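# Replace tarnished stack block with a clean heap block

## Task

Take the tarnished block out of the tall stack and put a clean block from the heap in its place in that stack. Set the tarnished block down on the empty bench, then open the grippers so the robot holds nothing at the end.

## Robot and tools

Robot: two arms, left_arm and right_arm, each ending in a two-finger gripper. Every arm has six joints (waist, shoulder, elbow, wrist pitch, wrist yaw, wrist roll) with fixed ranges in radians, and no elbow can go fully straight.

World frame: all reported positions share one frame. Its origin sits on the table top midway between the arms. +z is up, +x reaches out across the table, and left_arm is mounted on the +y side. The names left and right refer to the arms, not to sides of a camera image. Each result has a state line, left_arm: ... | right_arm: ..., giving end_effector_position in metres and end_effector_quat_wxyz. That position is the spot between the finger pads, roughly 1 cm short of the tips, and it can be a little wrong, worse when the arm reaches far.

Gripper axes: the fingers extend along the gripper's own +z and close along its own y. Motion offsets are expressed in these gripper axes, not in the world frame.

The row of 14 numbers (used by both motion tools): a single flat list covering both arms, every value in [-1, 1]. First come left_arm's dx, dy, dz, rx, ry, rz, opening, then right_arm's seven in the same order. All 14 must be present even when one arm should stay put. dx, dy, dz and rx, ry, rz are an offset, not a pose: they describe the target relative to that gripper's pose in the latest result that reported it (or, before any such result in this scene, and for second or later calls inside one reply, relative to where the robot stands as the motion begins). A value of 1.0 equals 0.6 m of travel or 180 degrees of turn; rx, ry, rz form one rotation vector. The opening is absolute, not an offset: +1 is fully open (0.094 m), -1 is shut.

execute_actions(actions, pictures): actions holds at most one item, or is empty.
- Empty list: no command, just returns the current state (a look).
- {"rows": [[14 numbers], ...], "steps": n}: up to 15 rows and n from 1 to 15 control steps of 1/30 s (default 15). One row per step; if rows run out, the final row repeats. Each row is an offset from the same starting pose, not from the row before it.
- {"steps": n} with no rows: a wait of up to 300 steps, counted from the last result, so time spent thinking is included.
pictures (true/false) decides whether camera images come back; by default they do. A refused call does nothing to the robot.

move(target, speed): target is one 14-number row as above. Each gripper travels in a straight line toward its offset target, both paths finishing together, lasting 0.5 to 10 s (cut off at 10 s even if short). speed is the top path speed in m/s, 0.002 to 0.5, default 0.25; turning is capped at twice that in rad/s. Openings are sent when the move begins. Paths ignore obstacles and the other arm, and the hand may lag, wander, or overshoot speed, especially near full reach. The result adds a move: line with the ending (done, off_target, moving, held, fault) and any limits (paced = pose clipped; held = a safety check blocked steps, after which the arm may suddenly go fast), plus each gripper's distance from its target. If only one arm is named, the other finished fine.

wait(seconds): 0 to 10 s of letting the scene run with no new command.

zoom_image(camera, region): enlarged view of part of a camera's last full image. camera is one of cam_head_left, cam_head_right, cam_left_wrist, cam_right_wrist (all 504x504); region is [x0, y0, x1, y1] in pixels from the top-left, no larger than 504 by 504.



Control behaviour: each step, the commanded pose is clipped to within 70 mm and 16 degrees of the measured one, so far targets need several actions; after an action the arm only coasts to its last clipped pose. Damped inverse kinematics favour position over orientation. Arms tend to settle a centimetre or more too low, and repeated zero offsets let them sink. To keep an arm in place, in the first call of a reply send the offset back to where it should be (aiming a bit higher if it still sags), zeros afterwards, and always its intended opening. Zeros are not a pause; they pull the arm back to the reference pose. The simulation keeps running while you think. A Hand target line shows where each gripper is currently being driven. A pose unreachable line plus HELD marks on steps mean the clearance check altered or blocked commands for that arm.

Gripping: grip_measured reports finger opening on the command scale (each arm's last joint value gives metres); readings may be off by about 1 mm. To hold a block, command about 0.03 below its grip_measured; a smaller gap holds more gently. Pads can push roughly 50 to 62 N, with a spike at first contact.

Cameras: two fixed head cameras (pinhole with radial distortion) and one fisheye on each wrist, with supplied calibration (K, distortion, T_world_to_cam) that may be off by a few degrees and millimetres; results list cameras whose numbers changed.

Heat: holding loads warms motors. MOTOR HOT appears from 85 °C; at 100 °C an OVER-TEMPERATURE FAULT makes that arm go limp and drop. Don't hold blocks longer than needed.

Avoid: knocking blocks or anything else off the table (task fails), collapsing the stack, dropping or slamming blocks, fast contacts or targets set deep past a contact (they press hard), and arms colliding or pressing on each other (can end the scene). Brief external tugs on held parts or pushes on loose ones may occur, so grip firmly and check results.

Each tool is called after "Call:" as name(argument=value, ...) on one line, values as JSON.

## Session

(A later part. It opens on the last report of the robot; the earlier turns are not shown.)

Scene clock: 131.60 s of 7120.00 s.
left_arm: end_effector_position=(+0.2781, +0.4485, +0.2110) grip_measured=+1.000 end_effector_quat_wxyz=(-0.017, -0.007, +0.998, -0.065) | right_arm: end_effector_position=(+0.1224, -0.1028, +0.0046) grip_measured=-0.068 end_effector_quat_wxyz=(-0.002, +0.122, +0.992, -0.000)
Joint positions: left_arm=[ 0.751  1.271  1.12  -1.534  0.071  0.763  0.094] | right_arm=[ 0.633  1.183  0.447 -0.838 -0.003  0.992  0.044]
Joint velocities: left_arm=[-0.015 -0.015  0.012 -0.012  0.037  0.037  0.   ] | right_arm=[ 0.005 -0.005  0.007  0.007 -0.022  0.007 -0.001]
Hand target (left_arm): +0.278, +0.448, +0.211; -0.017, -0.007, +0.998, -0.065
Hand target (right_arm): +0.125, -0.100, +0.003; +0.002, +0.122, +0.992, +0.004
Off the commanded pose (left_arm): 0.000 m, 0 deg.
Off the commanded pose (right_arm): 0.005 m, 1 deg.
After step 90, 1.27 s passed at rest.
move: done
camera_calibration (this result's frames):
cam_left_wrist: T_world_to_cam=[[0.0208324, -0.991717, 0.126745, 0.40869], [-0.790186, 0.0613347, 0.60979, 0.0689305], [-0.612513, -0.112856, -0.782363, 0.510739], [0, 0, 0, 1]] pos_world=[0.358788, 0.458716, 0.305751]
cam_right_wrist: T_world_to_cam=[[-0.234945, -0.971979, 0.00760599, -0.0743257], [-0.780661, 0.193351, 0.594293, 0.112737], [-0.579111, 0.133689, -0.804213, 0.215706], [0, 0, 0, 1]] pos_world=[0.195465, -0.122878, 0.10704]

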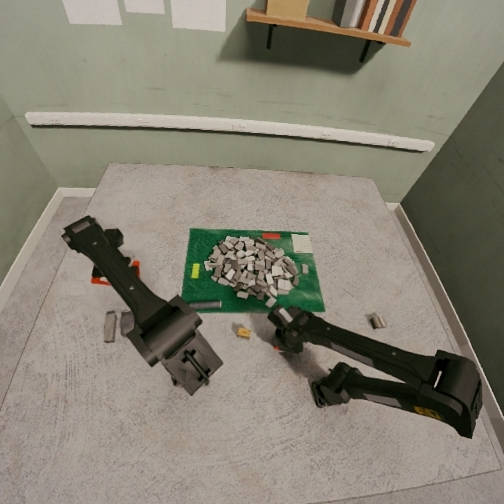

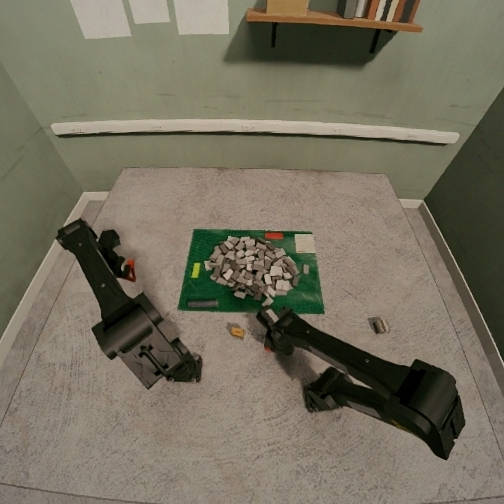

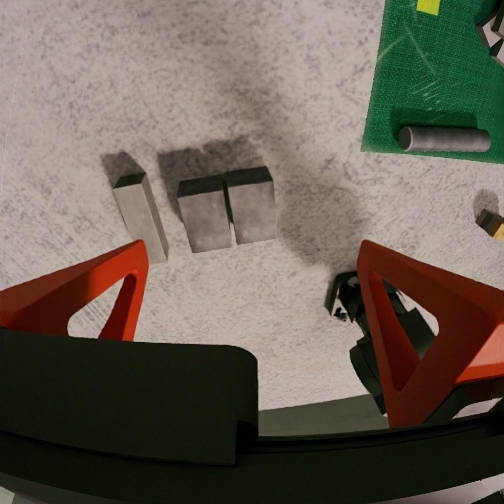

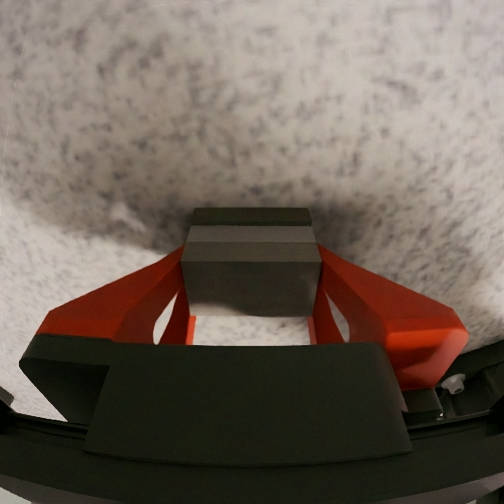

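Call:
move(target=[0,0,0,0,0,0,1,0,0,0.014,0,0,0,-0.12], speed=0.02)

Call:
execute_actions(actions=[{"rows":[[0,0,0,0,0,0,1,0,0,0,0,0,0,0.7]],"steps":12}], pictures=false)

Call:
move(target=[0,0,0,0,0,0,1,-0.02,0.025,-0.16,-0.012,-0.01,0,0.7], speed=0.12)

Call:
move(target=[0,0,0,0,0,0,1,-0.02,0.28,-0.03,-0.012,-0.01,0,0.7])

Scene clock: 143.67 s of 7120.00 s.
left_arm: end_effector_position=(+0.2781, +0.4485, +0.2110) grip_measured=+1.000 end_effector_quat_wxyz=(-0.017, -0.007, +0.998, -0.065) | right_arm: end_effector_position=(+0.1224, -0.1029, +0.0044) grip_measured=-0.068 end_effector_quat_wxyz=(-0.003, +0.122, +0.992, -0.000)
Joint positions: left_arm=[ 0.751  1.271  1.12  -1.534  0.071  0.763  0.094] | right_arm=[ 0.633  1.184  0.447 -0.838 -0.003  0.992  0.044]
Joint velocities: left_arm=[-0.005 -0.005 -0.007 -0.012  0.007  0.007  0.   ] | right_arm=[ 0.005 -0.005  0.007  0.012 -0.037 -0.11  -0.001]
Hand target (left_arm): +0.278, +0.448, +0.211; -0.017, -0.007, +0.998, -0.065
Hand target (right_arm): +0.122, -0.103, -0.003; -0.002, +0.122, +0.992, -0.000
Off the commanded pose (left_arm): 0.000 m, 0 deg.
Off the commanded pose (right_arm): 0.008 m, 0 deg.
After step 90, 8.37 s passed at rest.
move: done
camera_calibration (this result's frames):
cam_left_wrist: T_world_to_cam=[[0.0208324, -0.991717, 0.126745, 0.40869], [-0.790186, 0.0613347, 0.60979, 0.0689305], [-0.612513, -0.112856, -0.782363, 0.510739], [0, 0, 0, 1]] pos_world=[0.358788, 0.458716, 0.305751]
cam_right_wrist: T_world_to_cam=[[-0.234941, -0.971975, 0.00824118, -0.0743689], [-0.780328, 0.193659, 0.59463, 0.112842], [-0.579561, 0.133272, -0.803957, 0.215514], [0, 0, 0, 1]] pos_world=[0.195485, -0.12286, 0.106778]

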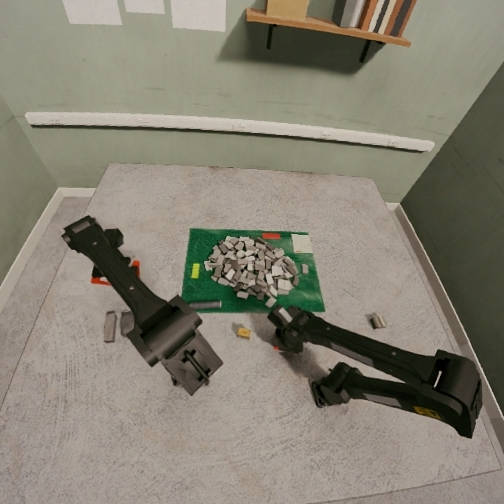

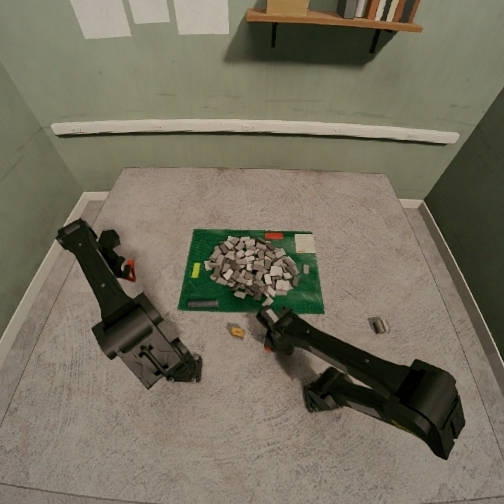

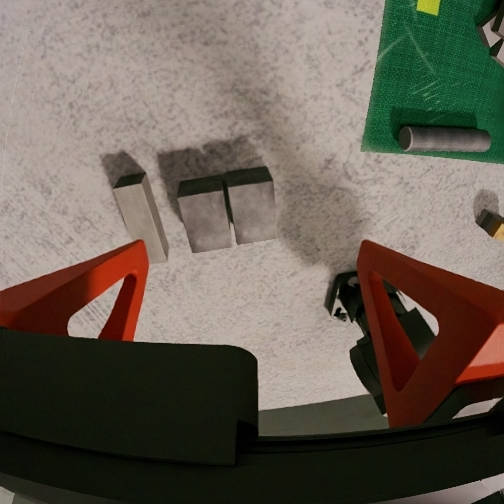

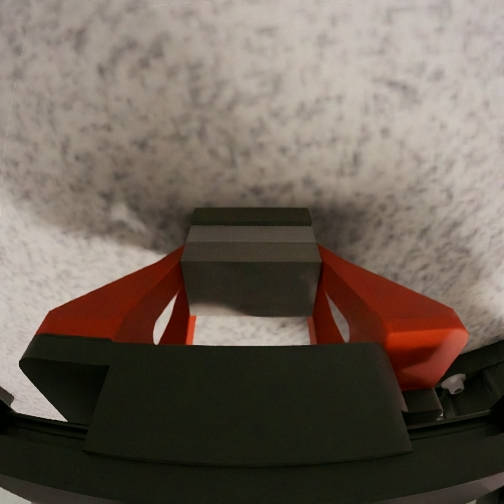

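Scene clock: 144.07 s of 7120.00 s.
left_arm: end_effector_position=(+0.2781, +0.4485, +0.2110) grip_measured=+1.000 end_effector_quat_wxyz=(-0.017, -0.007, +0.998, -0.065) | right_arm: end_effector_position=(+0.1224, -0.1029, +0.0045) grip_measured=+0.697 end_effector_quat_wxyz=(-0.002, +0.122, +0.992, -0.000)
Joint positions: left_arm=[ 0.751  1.271  1.12  -1.534  0.071  0.763  0.094] | right_arm=[ 0.633  1.184  0.447 -0.838 -0.003  0.992  0.08 ]
Joint velocities: left_arm=[-0.005 -0.015 -0.007 -0.017 -0.022  0.037  0.   ] | right_arm=[-0.005 -0.005 -0.002 -0.017  0.022 -0.022 -0.001]
Hand target (left_arm): +0.278, +0.448, +0.211; -0.017, -0.007, +0.998, -0.065
Hand target (right_arm): +0.122, -0.103, +0.004; -0.002, +0.122, +0.992, -0.001
Off the commanded pose (left_arm): 0.000 m, 0 deg.
Off the commanded pose (right_arm): 0.000 m, 0 deg.
Steps of this call (steps 1 to 12: all 12 steps of this action). Readings (end_effector_position):
1: left_arm (+0.2781, +0.4485, +0.2110) | right_arm (+0.1224, -0.1029, +0.0044)
2: left_arm (+0.2781, +0.4485, +0.2110) | right_arm (+0.1224, -0.1029, +0.0044)
4: left_arm (+0.2781, +0.4485, +0.2110) | right_arm (+0.1224, -0.1029, +0.0045)
8: left_arm (+0.2781, +0.4485, +0.2110) | right_arm (+0.1224, -0.1029, +0.0045)
12: the state above

Scene clock: 145.47 s of 7120.00 s.
left_arm: end_effector_position=(+0.2781, +0.4485, +0.2110) grip_measured=+1.000 end_effector_quat_wxyz=(-0.017, -0.007, +0.998, -0.065) | right_arm: end_effector_position=(+0.1238, -0.1019, +0.0776) grip_measured=+0.697 end_effector_quat_wxyz=(-0.002, +0.122, +0.992, -0.001)
Joint positions: left_arm=[ 0.751  1.271  1.12  -1.534  0.071  0.763  0.094] | right_arm=[ 0.633  1.023  0.574 -1.126 -0.002  0.992  0.08 ]
Joint velocities: left_arm=[ 0.005 -0.005  0.007 -0.002  0.051 -0.022  0.   ] | right_arm=[-0.005 -0.015  0.017 -0.002  0.037 -0.022 -0.   ]
Hand target (left_arm): +0.278, +0.448, +0.211; -0.017, -0.007, +0.998, -0.065
Hand target (right_arm): +0.140, -0.091, +0.099; +0.015, +0.123, +0.992, +0.017
Off the commanded pose (left_arm): 0.000 m, 0 deg.
Off the commanded pose (right_arm): 0.029 m, 3 deg.
move: off_target (right_arm)
camera_calibration (this result's frames):
cam_left_wrist: T_world_to_cam=[[0.0208324, -0.991717, 0.126745, 0.40869], [-0.790186, 0.0613347, 0.60979, 0.0689305], [-0.612513, -0.112856, -0.782363, 0.510739], [0, 0, 0, 1]] pos_world=[0.358788, 0.458716, 0.305751]
cam_right_wrist: T_world_to_cam=[[-0.234938, -0.971964, 0.00951026, -0.0737654], [-0.780458, 0.194462, 0.594197, 0.0703614], [-0.579387, 0.132177, -0.804263, 0.274874], [0, 0, 0, 1]] pos_world=[0.196842, -0.121712, 0.179964]

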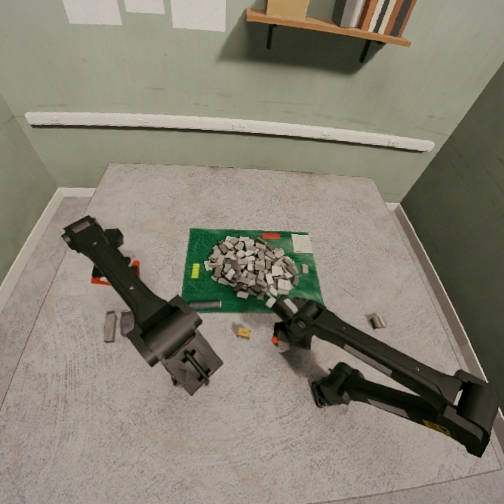

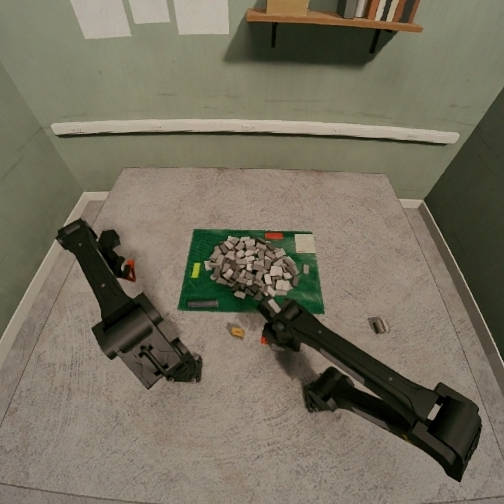

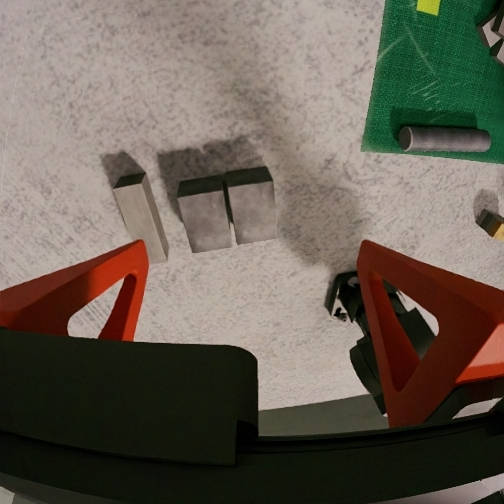

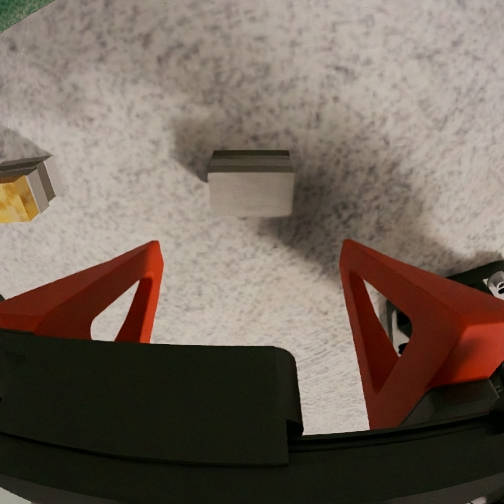

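Scene clock: 146.60 s of 7120.00 s.
left_arm: end_effector_position=(+0.2781, +0.4485, +0.2110) grip_measured=+1.000 end_effector_quat_wxyz=(-0.017, -0.007, +0.998, -0.065) | right_arm: end_effector_position=(+0.1628, +0.0374, +0.0798) grip_measured=+0.697 end_effector_quat_wxyz=(+0.002, +0.120, +0.993, -0.007)
Joint positions: left_arm=[ 0.751  1.271  1.12  -1.534  0.071  0.763  0.094] | right_arm=[ 0.852  1.41   0.89  -1.063  0.01   1.208  0.08 ]
Joint velocities: left_arm=[-0.005  0.005 -0.012  0.012 -0.022 -0.037  0.   ] | right_arm=[-0.015 -0.005 -0.007  0.007  0.037  0.022 -0.   ]
Hand target (left_arm): +0.278, +0.448, +0.211; -0.017, -0.007, +0.998, -0.065
Hand target (right_arm): +0.175, +0.058, +0.096; +0.017, +0.123, +0.992, +0.017
Off the commanded pose (left_arm): 0.000 m, 0 deg.
Off the commanded pose (right_arm): 0.029 m, 3 deg.
move: off_target (right_arm)
camera_calibration (this result's frames):
cam_left_wrist: T_world_to_cam=[[0.0208324, -0.991717, 0.126745, 0.40869], [-0.790186, 0.0613347, 0.60979, 0.0689305], [-0.612513, -0.112856, -0.782363, 0.510739], [0, 0, 0, 1]] pos_world=[0.358788, 0.458716, 0.305751]
cam_right_wrist: T_world_to_cam=[[-0.231232, -0.972668, 0.021205, 0.0692103], [-0.785105, 0.199426, 0.586378, 0.0735566], [-0.57458, 0.118941, -0.80976, 0.281039], [0, 0, 0, 1]] pos_world=[0.235233, 0.0192224, 0.182975]

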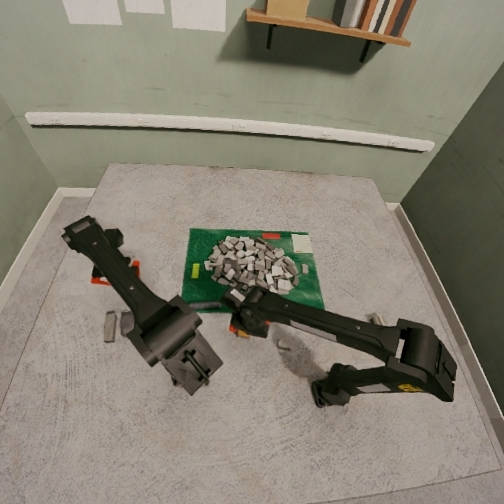

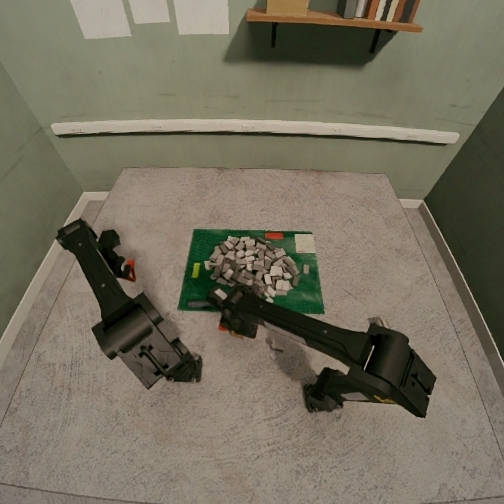

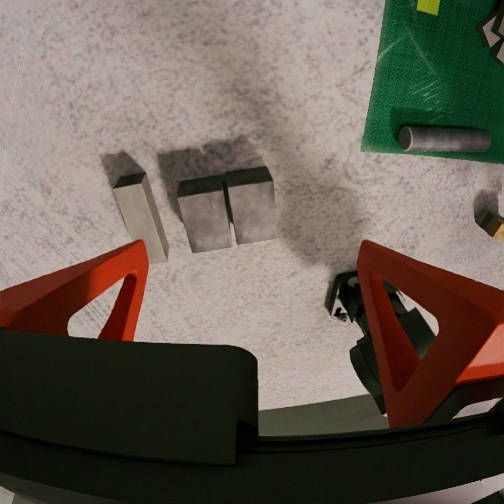

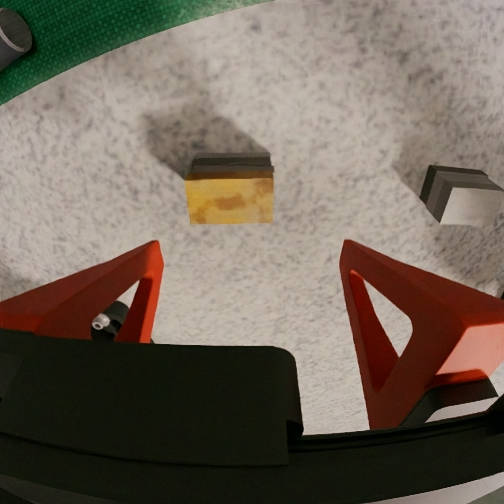

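Targeting (0.164, 0.046, 0.036) for the tarnished block.

Call:
move(target=[0,0,0,0,0,0,1,0.002,0.018,0.078,-0.006,0,0,0.3], speed=0.06)

Scene clock: 152.83 s of 7120.00 s.
left_arm: end_effector_position=(+0.2781, +0.4485, +0.2110) grip_measured=+1.000 end_effector_quat_wxyz=(-0.017, -0.007, +0.998, -0.065) | right_arm: end_effector_position=(+0.1665, +0.0436, +0.0376) grip_measured=+0.303 end_effector_quat_wxyz=(+0.004, +0.122, +0.993, -0.000)
Joint positions: left_arm=[ 0.751  1.271  1.12  -1.534  0.071  0.763  0.094] | right_arm=[ 0.852  1.489  0.843 -0.922  0.007  1.21   0.061]
Joint velocities: left_arm=[-0.015  0.005 -0.012 -0.007 -0.037  0.007  0.   ] | right_arm=[-0.005 -0.015 -0.002  0.012  0.037  0.066 -0.001]
Hand target (left_arm): +0.278, +0.448, +0.211; -0.017, -0.007, +0.998, -0.065
Hand target (right_arm): +0.163, +0.047, +0.033; +0.003, +0.120, +0.993, +0.002
Off the commanded pose (left_arm): 0.000 m, 0 deg.
Off the commanded pose (right_arm): 0.006 m, 0 deg.
After step 90, 2.10 s passed at rest.
move: done
camera_calibration (this result's frames):
cam_left_wrist: T_world_to_cam=[[0.0208324, -0.991717, 0.126745, 0.40869], [-0.790186, 0.0613347, 0.60979, 0.0689305], [-0.612513, -0.112856, -0.782363, 0.510739], [0, 0, 0, 1]] pos_world=[0.358788, 0.458716, 0.305751]
cam_right_wrist: T_world_to_cam=[[-0.233919, -0.972231, 0.00692602, 0.0780206], [-0.787818, 0.193714, 0.584652, 0.100729], [-0.569758, 0.131305, -0.811255, 0.246939], [0, 0, 0, 1]] pos_world=[0.238303, 0.023917, 0.140899]

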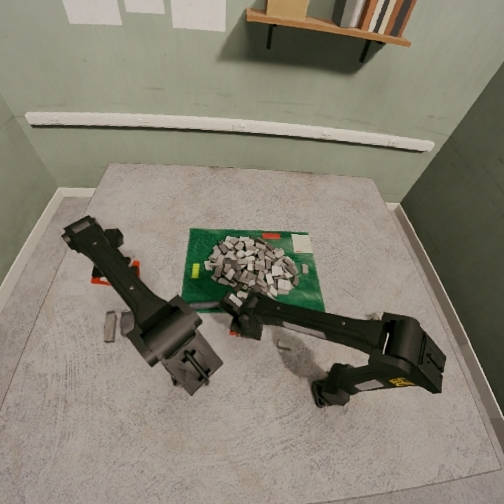

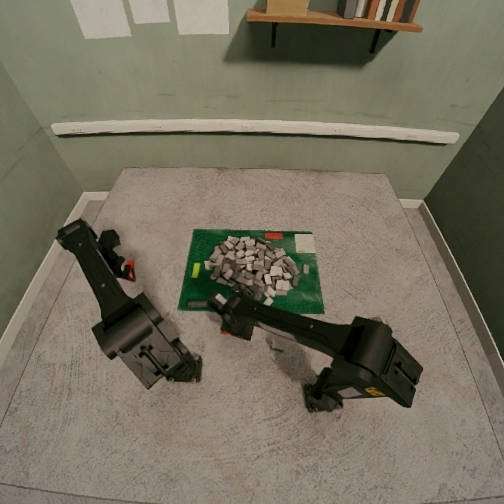

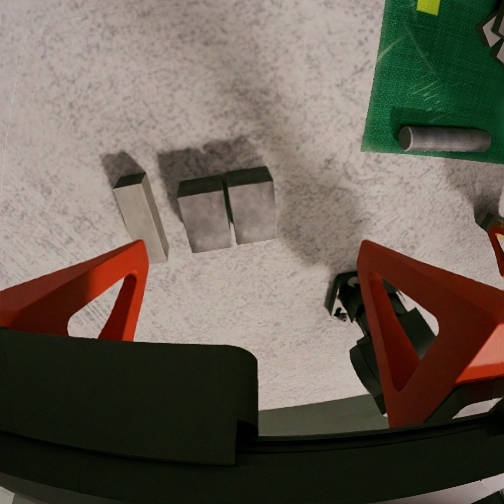

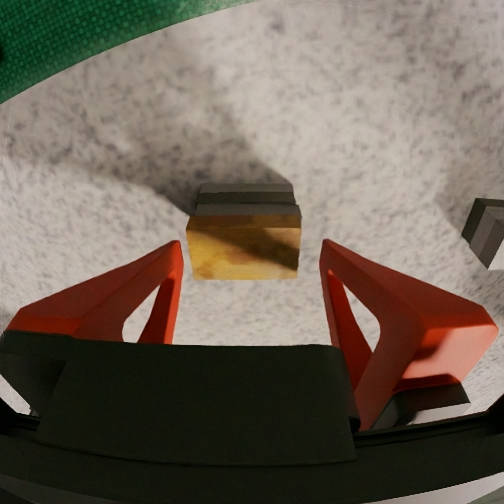

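Call:
execute_actions(actions=[{"rows":[[0,0,0,0,0,0,1,0,0,0,0,0,0,0.1],[0,0,0,0,0,0,1,0,0,0,0,0,0,0.05],[0,0,0,0,0,0,1,0,0,0,0,0,0,0],[0,0,0,0,0,0,1,0,0,0,0,0,0,-0.12]]}])

Call:
move(target=[0,0,0,0,0,0,1,-0.02,0.035,-0.12,-0.016,-0.01,0,-0.12], speed=0.08)

Scene clock: 161.50 s of 7120.00 s.
left_arm: end_effector_position=(+0.2781, +0.4485, +0.2110) grip_measured=+1.000 end_effector_quat_wxyz=(-0.017, -0.007, +0.998, -0.065) | right_arm: end_effector_position=(+0.1665, +0.0436, +0.0376) grip_measured=-0.079 end_effector_quat_wxyz=(+0.004, +0.122, +0.993, -0.000)
Joint positions: left_arm=[ 0.751  1.271  1.12  -1.534  0.071  0.763  0.094] | right_arm=[ 0.852  1.489  0.843 -0.922  0.007  1.21   0.043]
Joint velocities: left_arm=[-0.005 -0.005 -0.007  0.002  0.037 -0.037  0.   ] | right_arm=[-0.005 -0.005  0.007 -0.002  0.007 -0.007 -0.   ]
Hand target (left_arm): +0.278, +0.448, +0.211; -0.017, -0.007, +0.998, -0.065
Hand target (right_arm): +0.166, +0.044, +0.038; +0.004, +0.122, +0.993, -0.000
Off the commanded pose (left_arm): 0.000 m, 0 deg.
Off the commanded pose (right_arm): 0.000 m, 0 deg.
Steps of this call (steps 1 to 90: nothing new was sent; then 5.17 s passed at rest; steps 91 to 105: all 15 steps of this action). Readings (end_effector_position):
91: left_arm (+0.2781, +0.4485, +0.2110) | right_arm (+0.1665, +0.0436, +0.0376)
92: left_arm (+0.2781, +0.4485, +0.2110) | right_arm (+0.1665, +0.0436, +0.0376)
94: left_arm (+0.2781, +0.4485, +0.2110) | right_arm (+0.1665, +0.0436, +0.0376)
98: left_arm (+0.2781, +0.4485, +0.2110) | right_arm (+0.1665, +0.0436, +0.0376)
105: the state above
camera_calibration (this result's frames):
cam_left_wrist: T_world_to_cam=[[0.0208324, -0.991717, 0.126745, 0.40869], [-0.790186, 0.0613347, 0.60979, 0.0689305], [-0.612513, -0.112856, -0.782363, 0.510739], [0, 0, 0, 1]] pos_world=[0.358788, 0.458716, 0.305751]
cam_right_wrist: T_world_to_cam=[[-0.233919, -0.972231, 0.00692602, 0.0780206], [-0.787818, 0.193714, 0.584652, 0.100729], [-0.569758, 0.131305, -0.811255, 0.246939], [0, 0, 0, 1]] pos_world=[0.238303, 0.023917, 0.140899]

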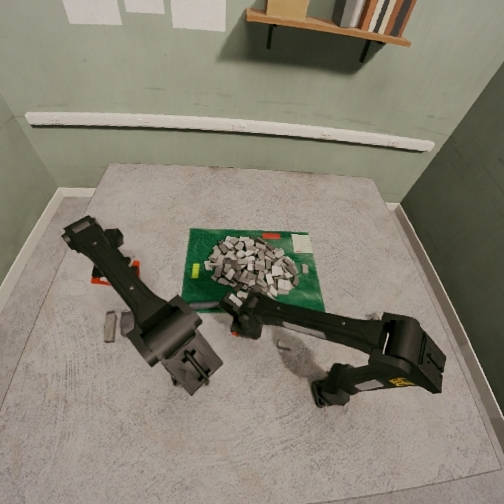

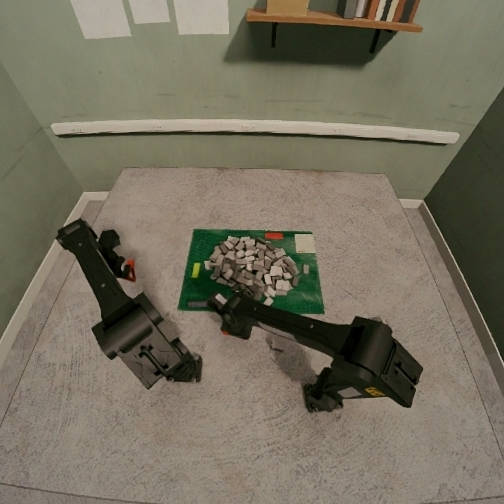

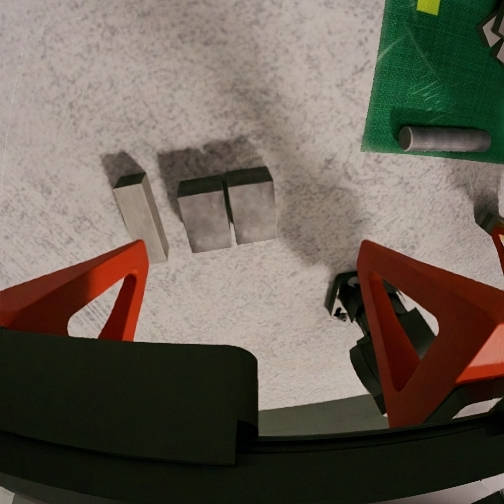

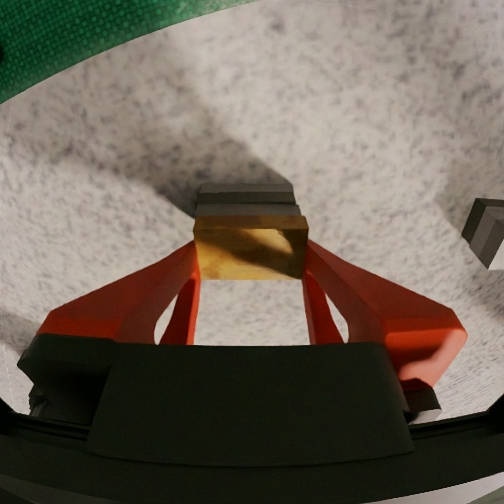

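Scene clock: 163.03 s of 7120.00 s.
left_arm: end_effector_position=(+0.2781, +0.4485, +0.2110) grip_measured=+1.000 end_effector_quat_wxyz=(-0.017, -0.007, +0.998, -0.065) | right_arm: end_effector_position=(+0.1683, +0.0442, +0.0814) grip_measured=-0.079 end_effector_quat_wxyz=(+0.005, +0.122, +0.993, -0.005)
Joint positions: left_arm=[ 0.751  1.271  1.12  -1.534  0.071  0.763  0.094] | right_arm=[ 0.852  1.425  0.911 -1.061  0.014  1.21   0.043]
Joint velocities: left_arm=[-0.005 -0.015 -0.002  0.007 -0.007 -0.022  0.   ] | right_arm=[-0.005 -0.005 -0.007 -0.027 -0.037 -0.007 -0.   ]
Hand target (left_arm): +0.278, +0.448, +0.211; -0.017, -0.007, +0.998, -0.065
Hand target (right_arm): +0.183, +0.061, +0.109; +0.023, +0.122, +0.992, +0.023
Off the commanded pose (left_arm): 0.000 m, 0 deg.
Off the commanded pose (right_arm): 0.036 m, 4 deg.
move: off_target (right_arm)
camera_calibration (this result's frames):
cam_left_wrist: T_world_to_cam=[[0.0208324, -0.991717, 0.126745, 0.40869], [-0.790186, 0.0613347, 0.60979, 0.0689305], [-0.612513, -0.112856, -0.782363, 0.510739], [0, 0, 0, 1]] pos_world=[0.358788, 0.458716, 0.305751]
cam_right_wrist: T_world_to_cam=[[-0.233941, -0.972126, 0.0155855, 0.0779591], [-0.789146, 0.199222, 0.580998, 0.0767484], [-0.567908, 0.12362, -0.813756, 0.283743], [0, 0, 0, 1]] pos_world=[0.239943, 0.02542, 0.185091]

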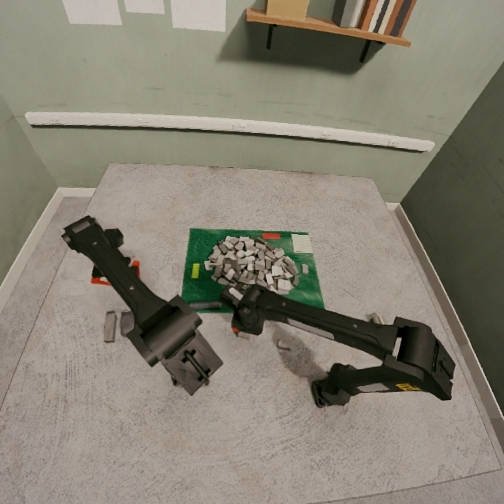

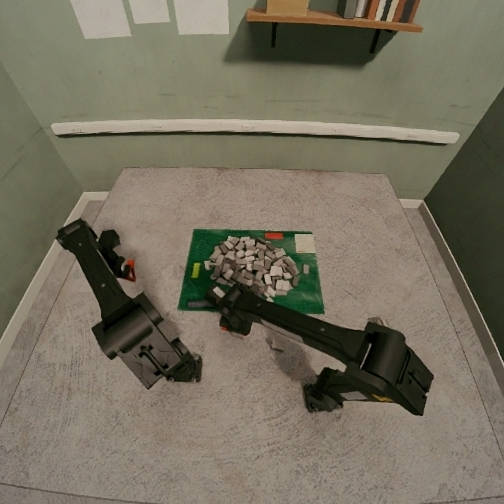

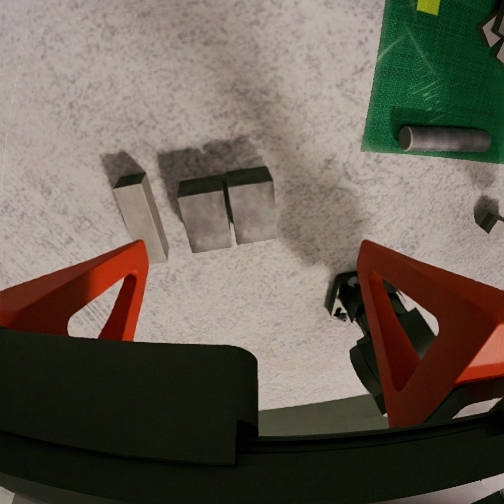

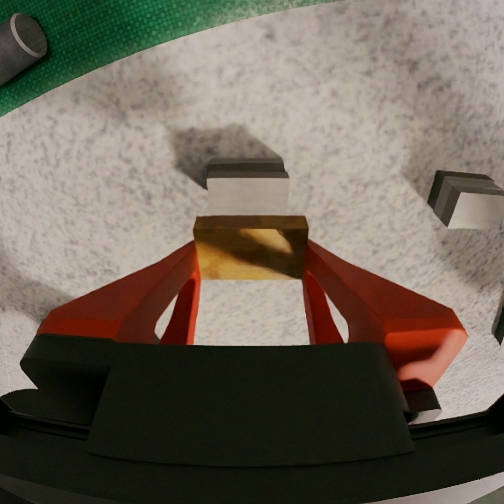

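Call:
move(target=[0,0,0,0,0,0,1,-0.09,-0.4,0,0,0,0,-0.12])

Call:
move(target=[0,0,0,0,0,0,1,0,0,0.11,0,-0.005,0,-0.12], speed=0.07)

Scene clock: 168.60 s of 7120.00 s.
left_arm: end_effector_position=(+0.2781, +0.4485, +0.2110) grip_measured=+1.000 end_effector_quat_wxyz=(-0.017, -0.007, +0.998, -0.065) | right_arm: end_effector_position=(+0.1672, -0.2010, +0.0814) grip_measured=-0.079 end_effector_quat_wxyz=(+0.004, +0.125, +0.992, -0.007)
Joint positions: left_arm=[ 0.751  1.271  1.12  -1.534  0.071  0.763  0.094] | right_arm=[ 0.155  0.977  0.559 -1.15   0.017  0.519  0.043]
Joint velocities: left_arm=[-0.015 -0.015  0.002 -0.002  0.007 -0.037  0.   ] | right_arm=[-0.005 -0.005  0.002 -0.002 -0.037 -0.037 -0.   ]
Hand target (left_arm): +0.278, +0.448, +0.211; -0.017, -0.007, +0.998, -0.065
Hand target (right_arm): +0.164, -0.202, +0.083; +0.000, +0.122, +0.993, -0.007
Off the commanded pose (left_arm): 0.000 m, 0 deg.
Off the commanded pose (right_arm): 0.005 m, 0 deg.
After step 90, 0.87 s passed at rest.
move: done
camera_calibration (this result's frames):
cam_left_wrist: T_world_to_cam=[[0.0208324, -0.991717, 0.126745, 0.40869], [-0.790186, 0.0613347, 0.60979, 0.0689305], [-0.612513, -0.112856, -0.782363, 0.510739], [0, 0, 0, 1]] pos_world=[0.358788, 0.458716, 0.305751]
cam_right_wrist: T_world_to_cam=[[-0.2399, -0.970581, 0.0205187, -0.159698], [-0.786263, 0.206652, 0.582311, 0.125602], [-0.56942, 0.123563, -0.812707, 0.31351], [0, 0, 0, 1]] pos_world=[0.238964, -0.219694, 0.18493]

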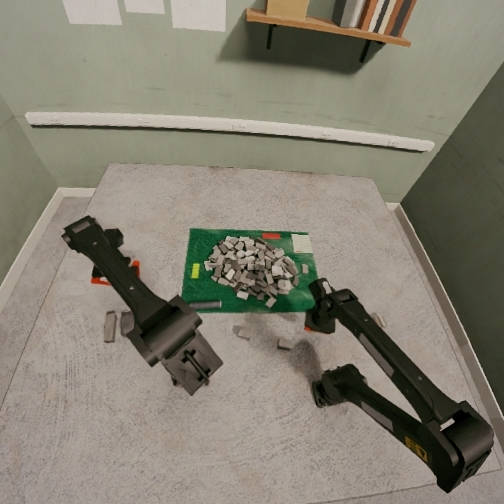

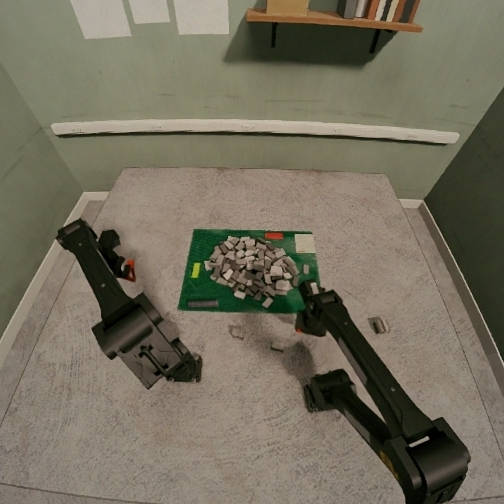

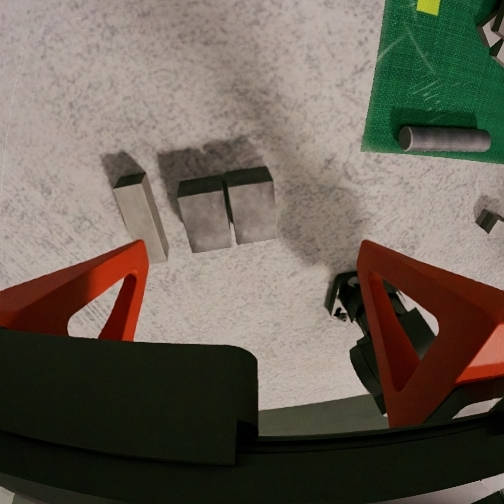

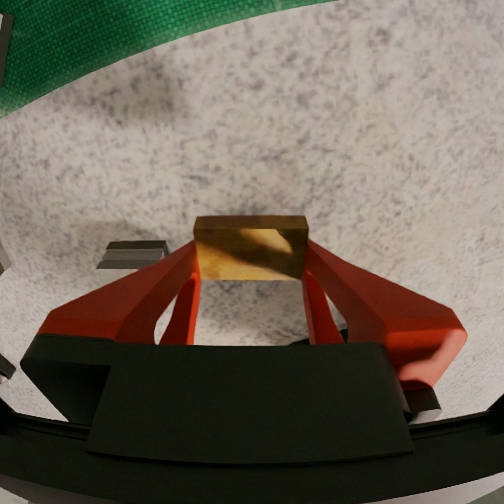

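Scene clock: 169.90 s of 7120.00 s.
left_arm: end_effector_position=(+0.2781, +0.4485, +0.2110) grip_measured=+1.000 end_effector_quat_wxyz=(-0.017, -0.007, +0.998, -0.065) | right_arm: end_effector_position=(+0.1636, -0.2026, +0.0176) grip_measured=-0.079 end_effector_quat_wxyz=(+0.007, +0.125, +0.992, -0.008)
Joint positions: left_arm=[ 0.751  1.271  1.12  -1.534  0.071  0.763  0.094] | right_arm=[ 0.155  1.097  0.434 -0.902  0.02   0.519  0.043]
Joint velocities: left_arm=[-0.015  0.005 -0.022  0.002 -0.022  0.007  0.   ] | right_arm=[-0.005 -0.005 -0.002  0.007 -0.11   0.022 -0.   ]
Hand target (left_arm): +0.278, +0.448, +0.211; -0.017, -0.007, +0.998, -0.065
Hand target (right_arm): +0.166, -0.201, +0.016; +0.012, +0.125, +0.992, -0.008
Off the commanded pose (left_arm): 0.000 m, 0 deg.
Off the commanded pose (right_arm): 0.005 m, 1 deg.
move: done
camera_calibration (this result's frames):
cam_left_wrist: T_world_to_cam=[[0.0208324, -0.991717, 0.126745, 0.40869], [-0.790186, 0.0613347, 0.60979, 0.0689305], [-0.612513, -0.112856, -0.782363, 0.510739], [0, 0, 0, 1]] pos_world=[0.358788, 0.458716, 0.305751]
cam_right_wrist: T_world_to_cam=[[-0.24001, -0.970529, 0.0216478, -0.160781], [-0.788923, 0.207997, 0.57822, 0.161068], [-0.565682, 0.1217, -0.815594, 0.258878], [0, 0, 0, 1]] pos_world=[0.234923, -0.221049, 0.121487]

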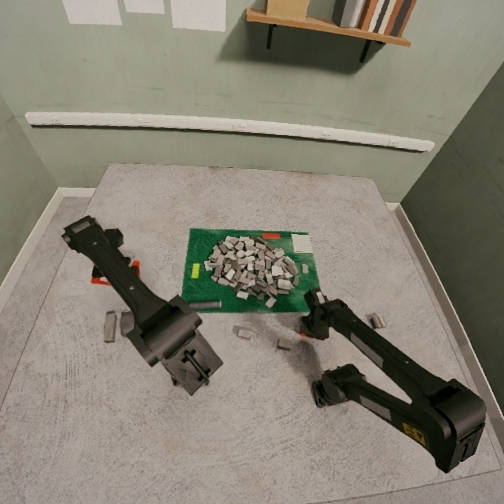

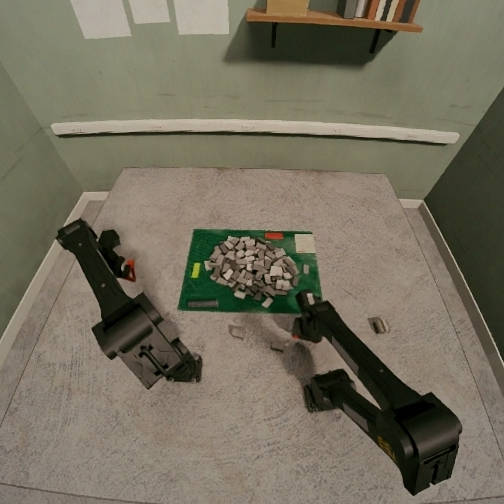

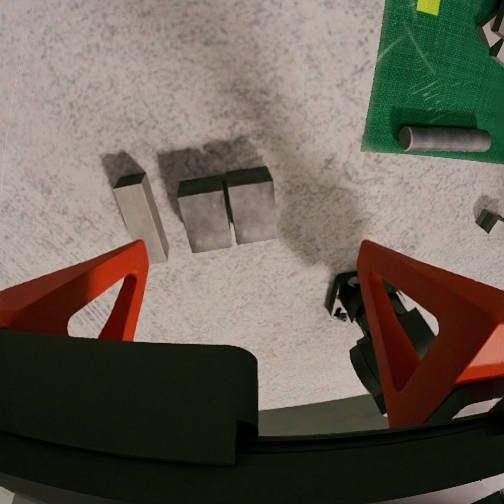

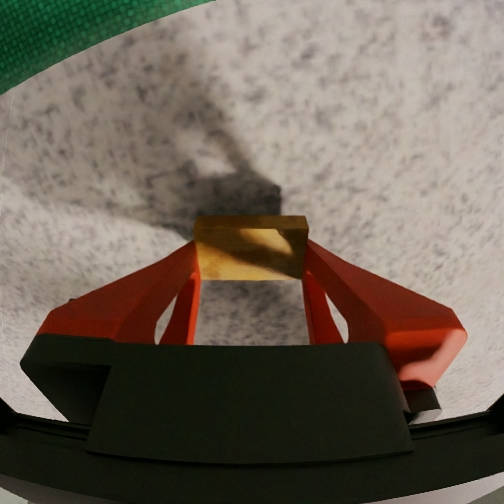

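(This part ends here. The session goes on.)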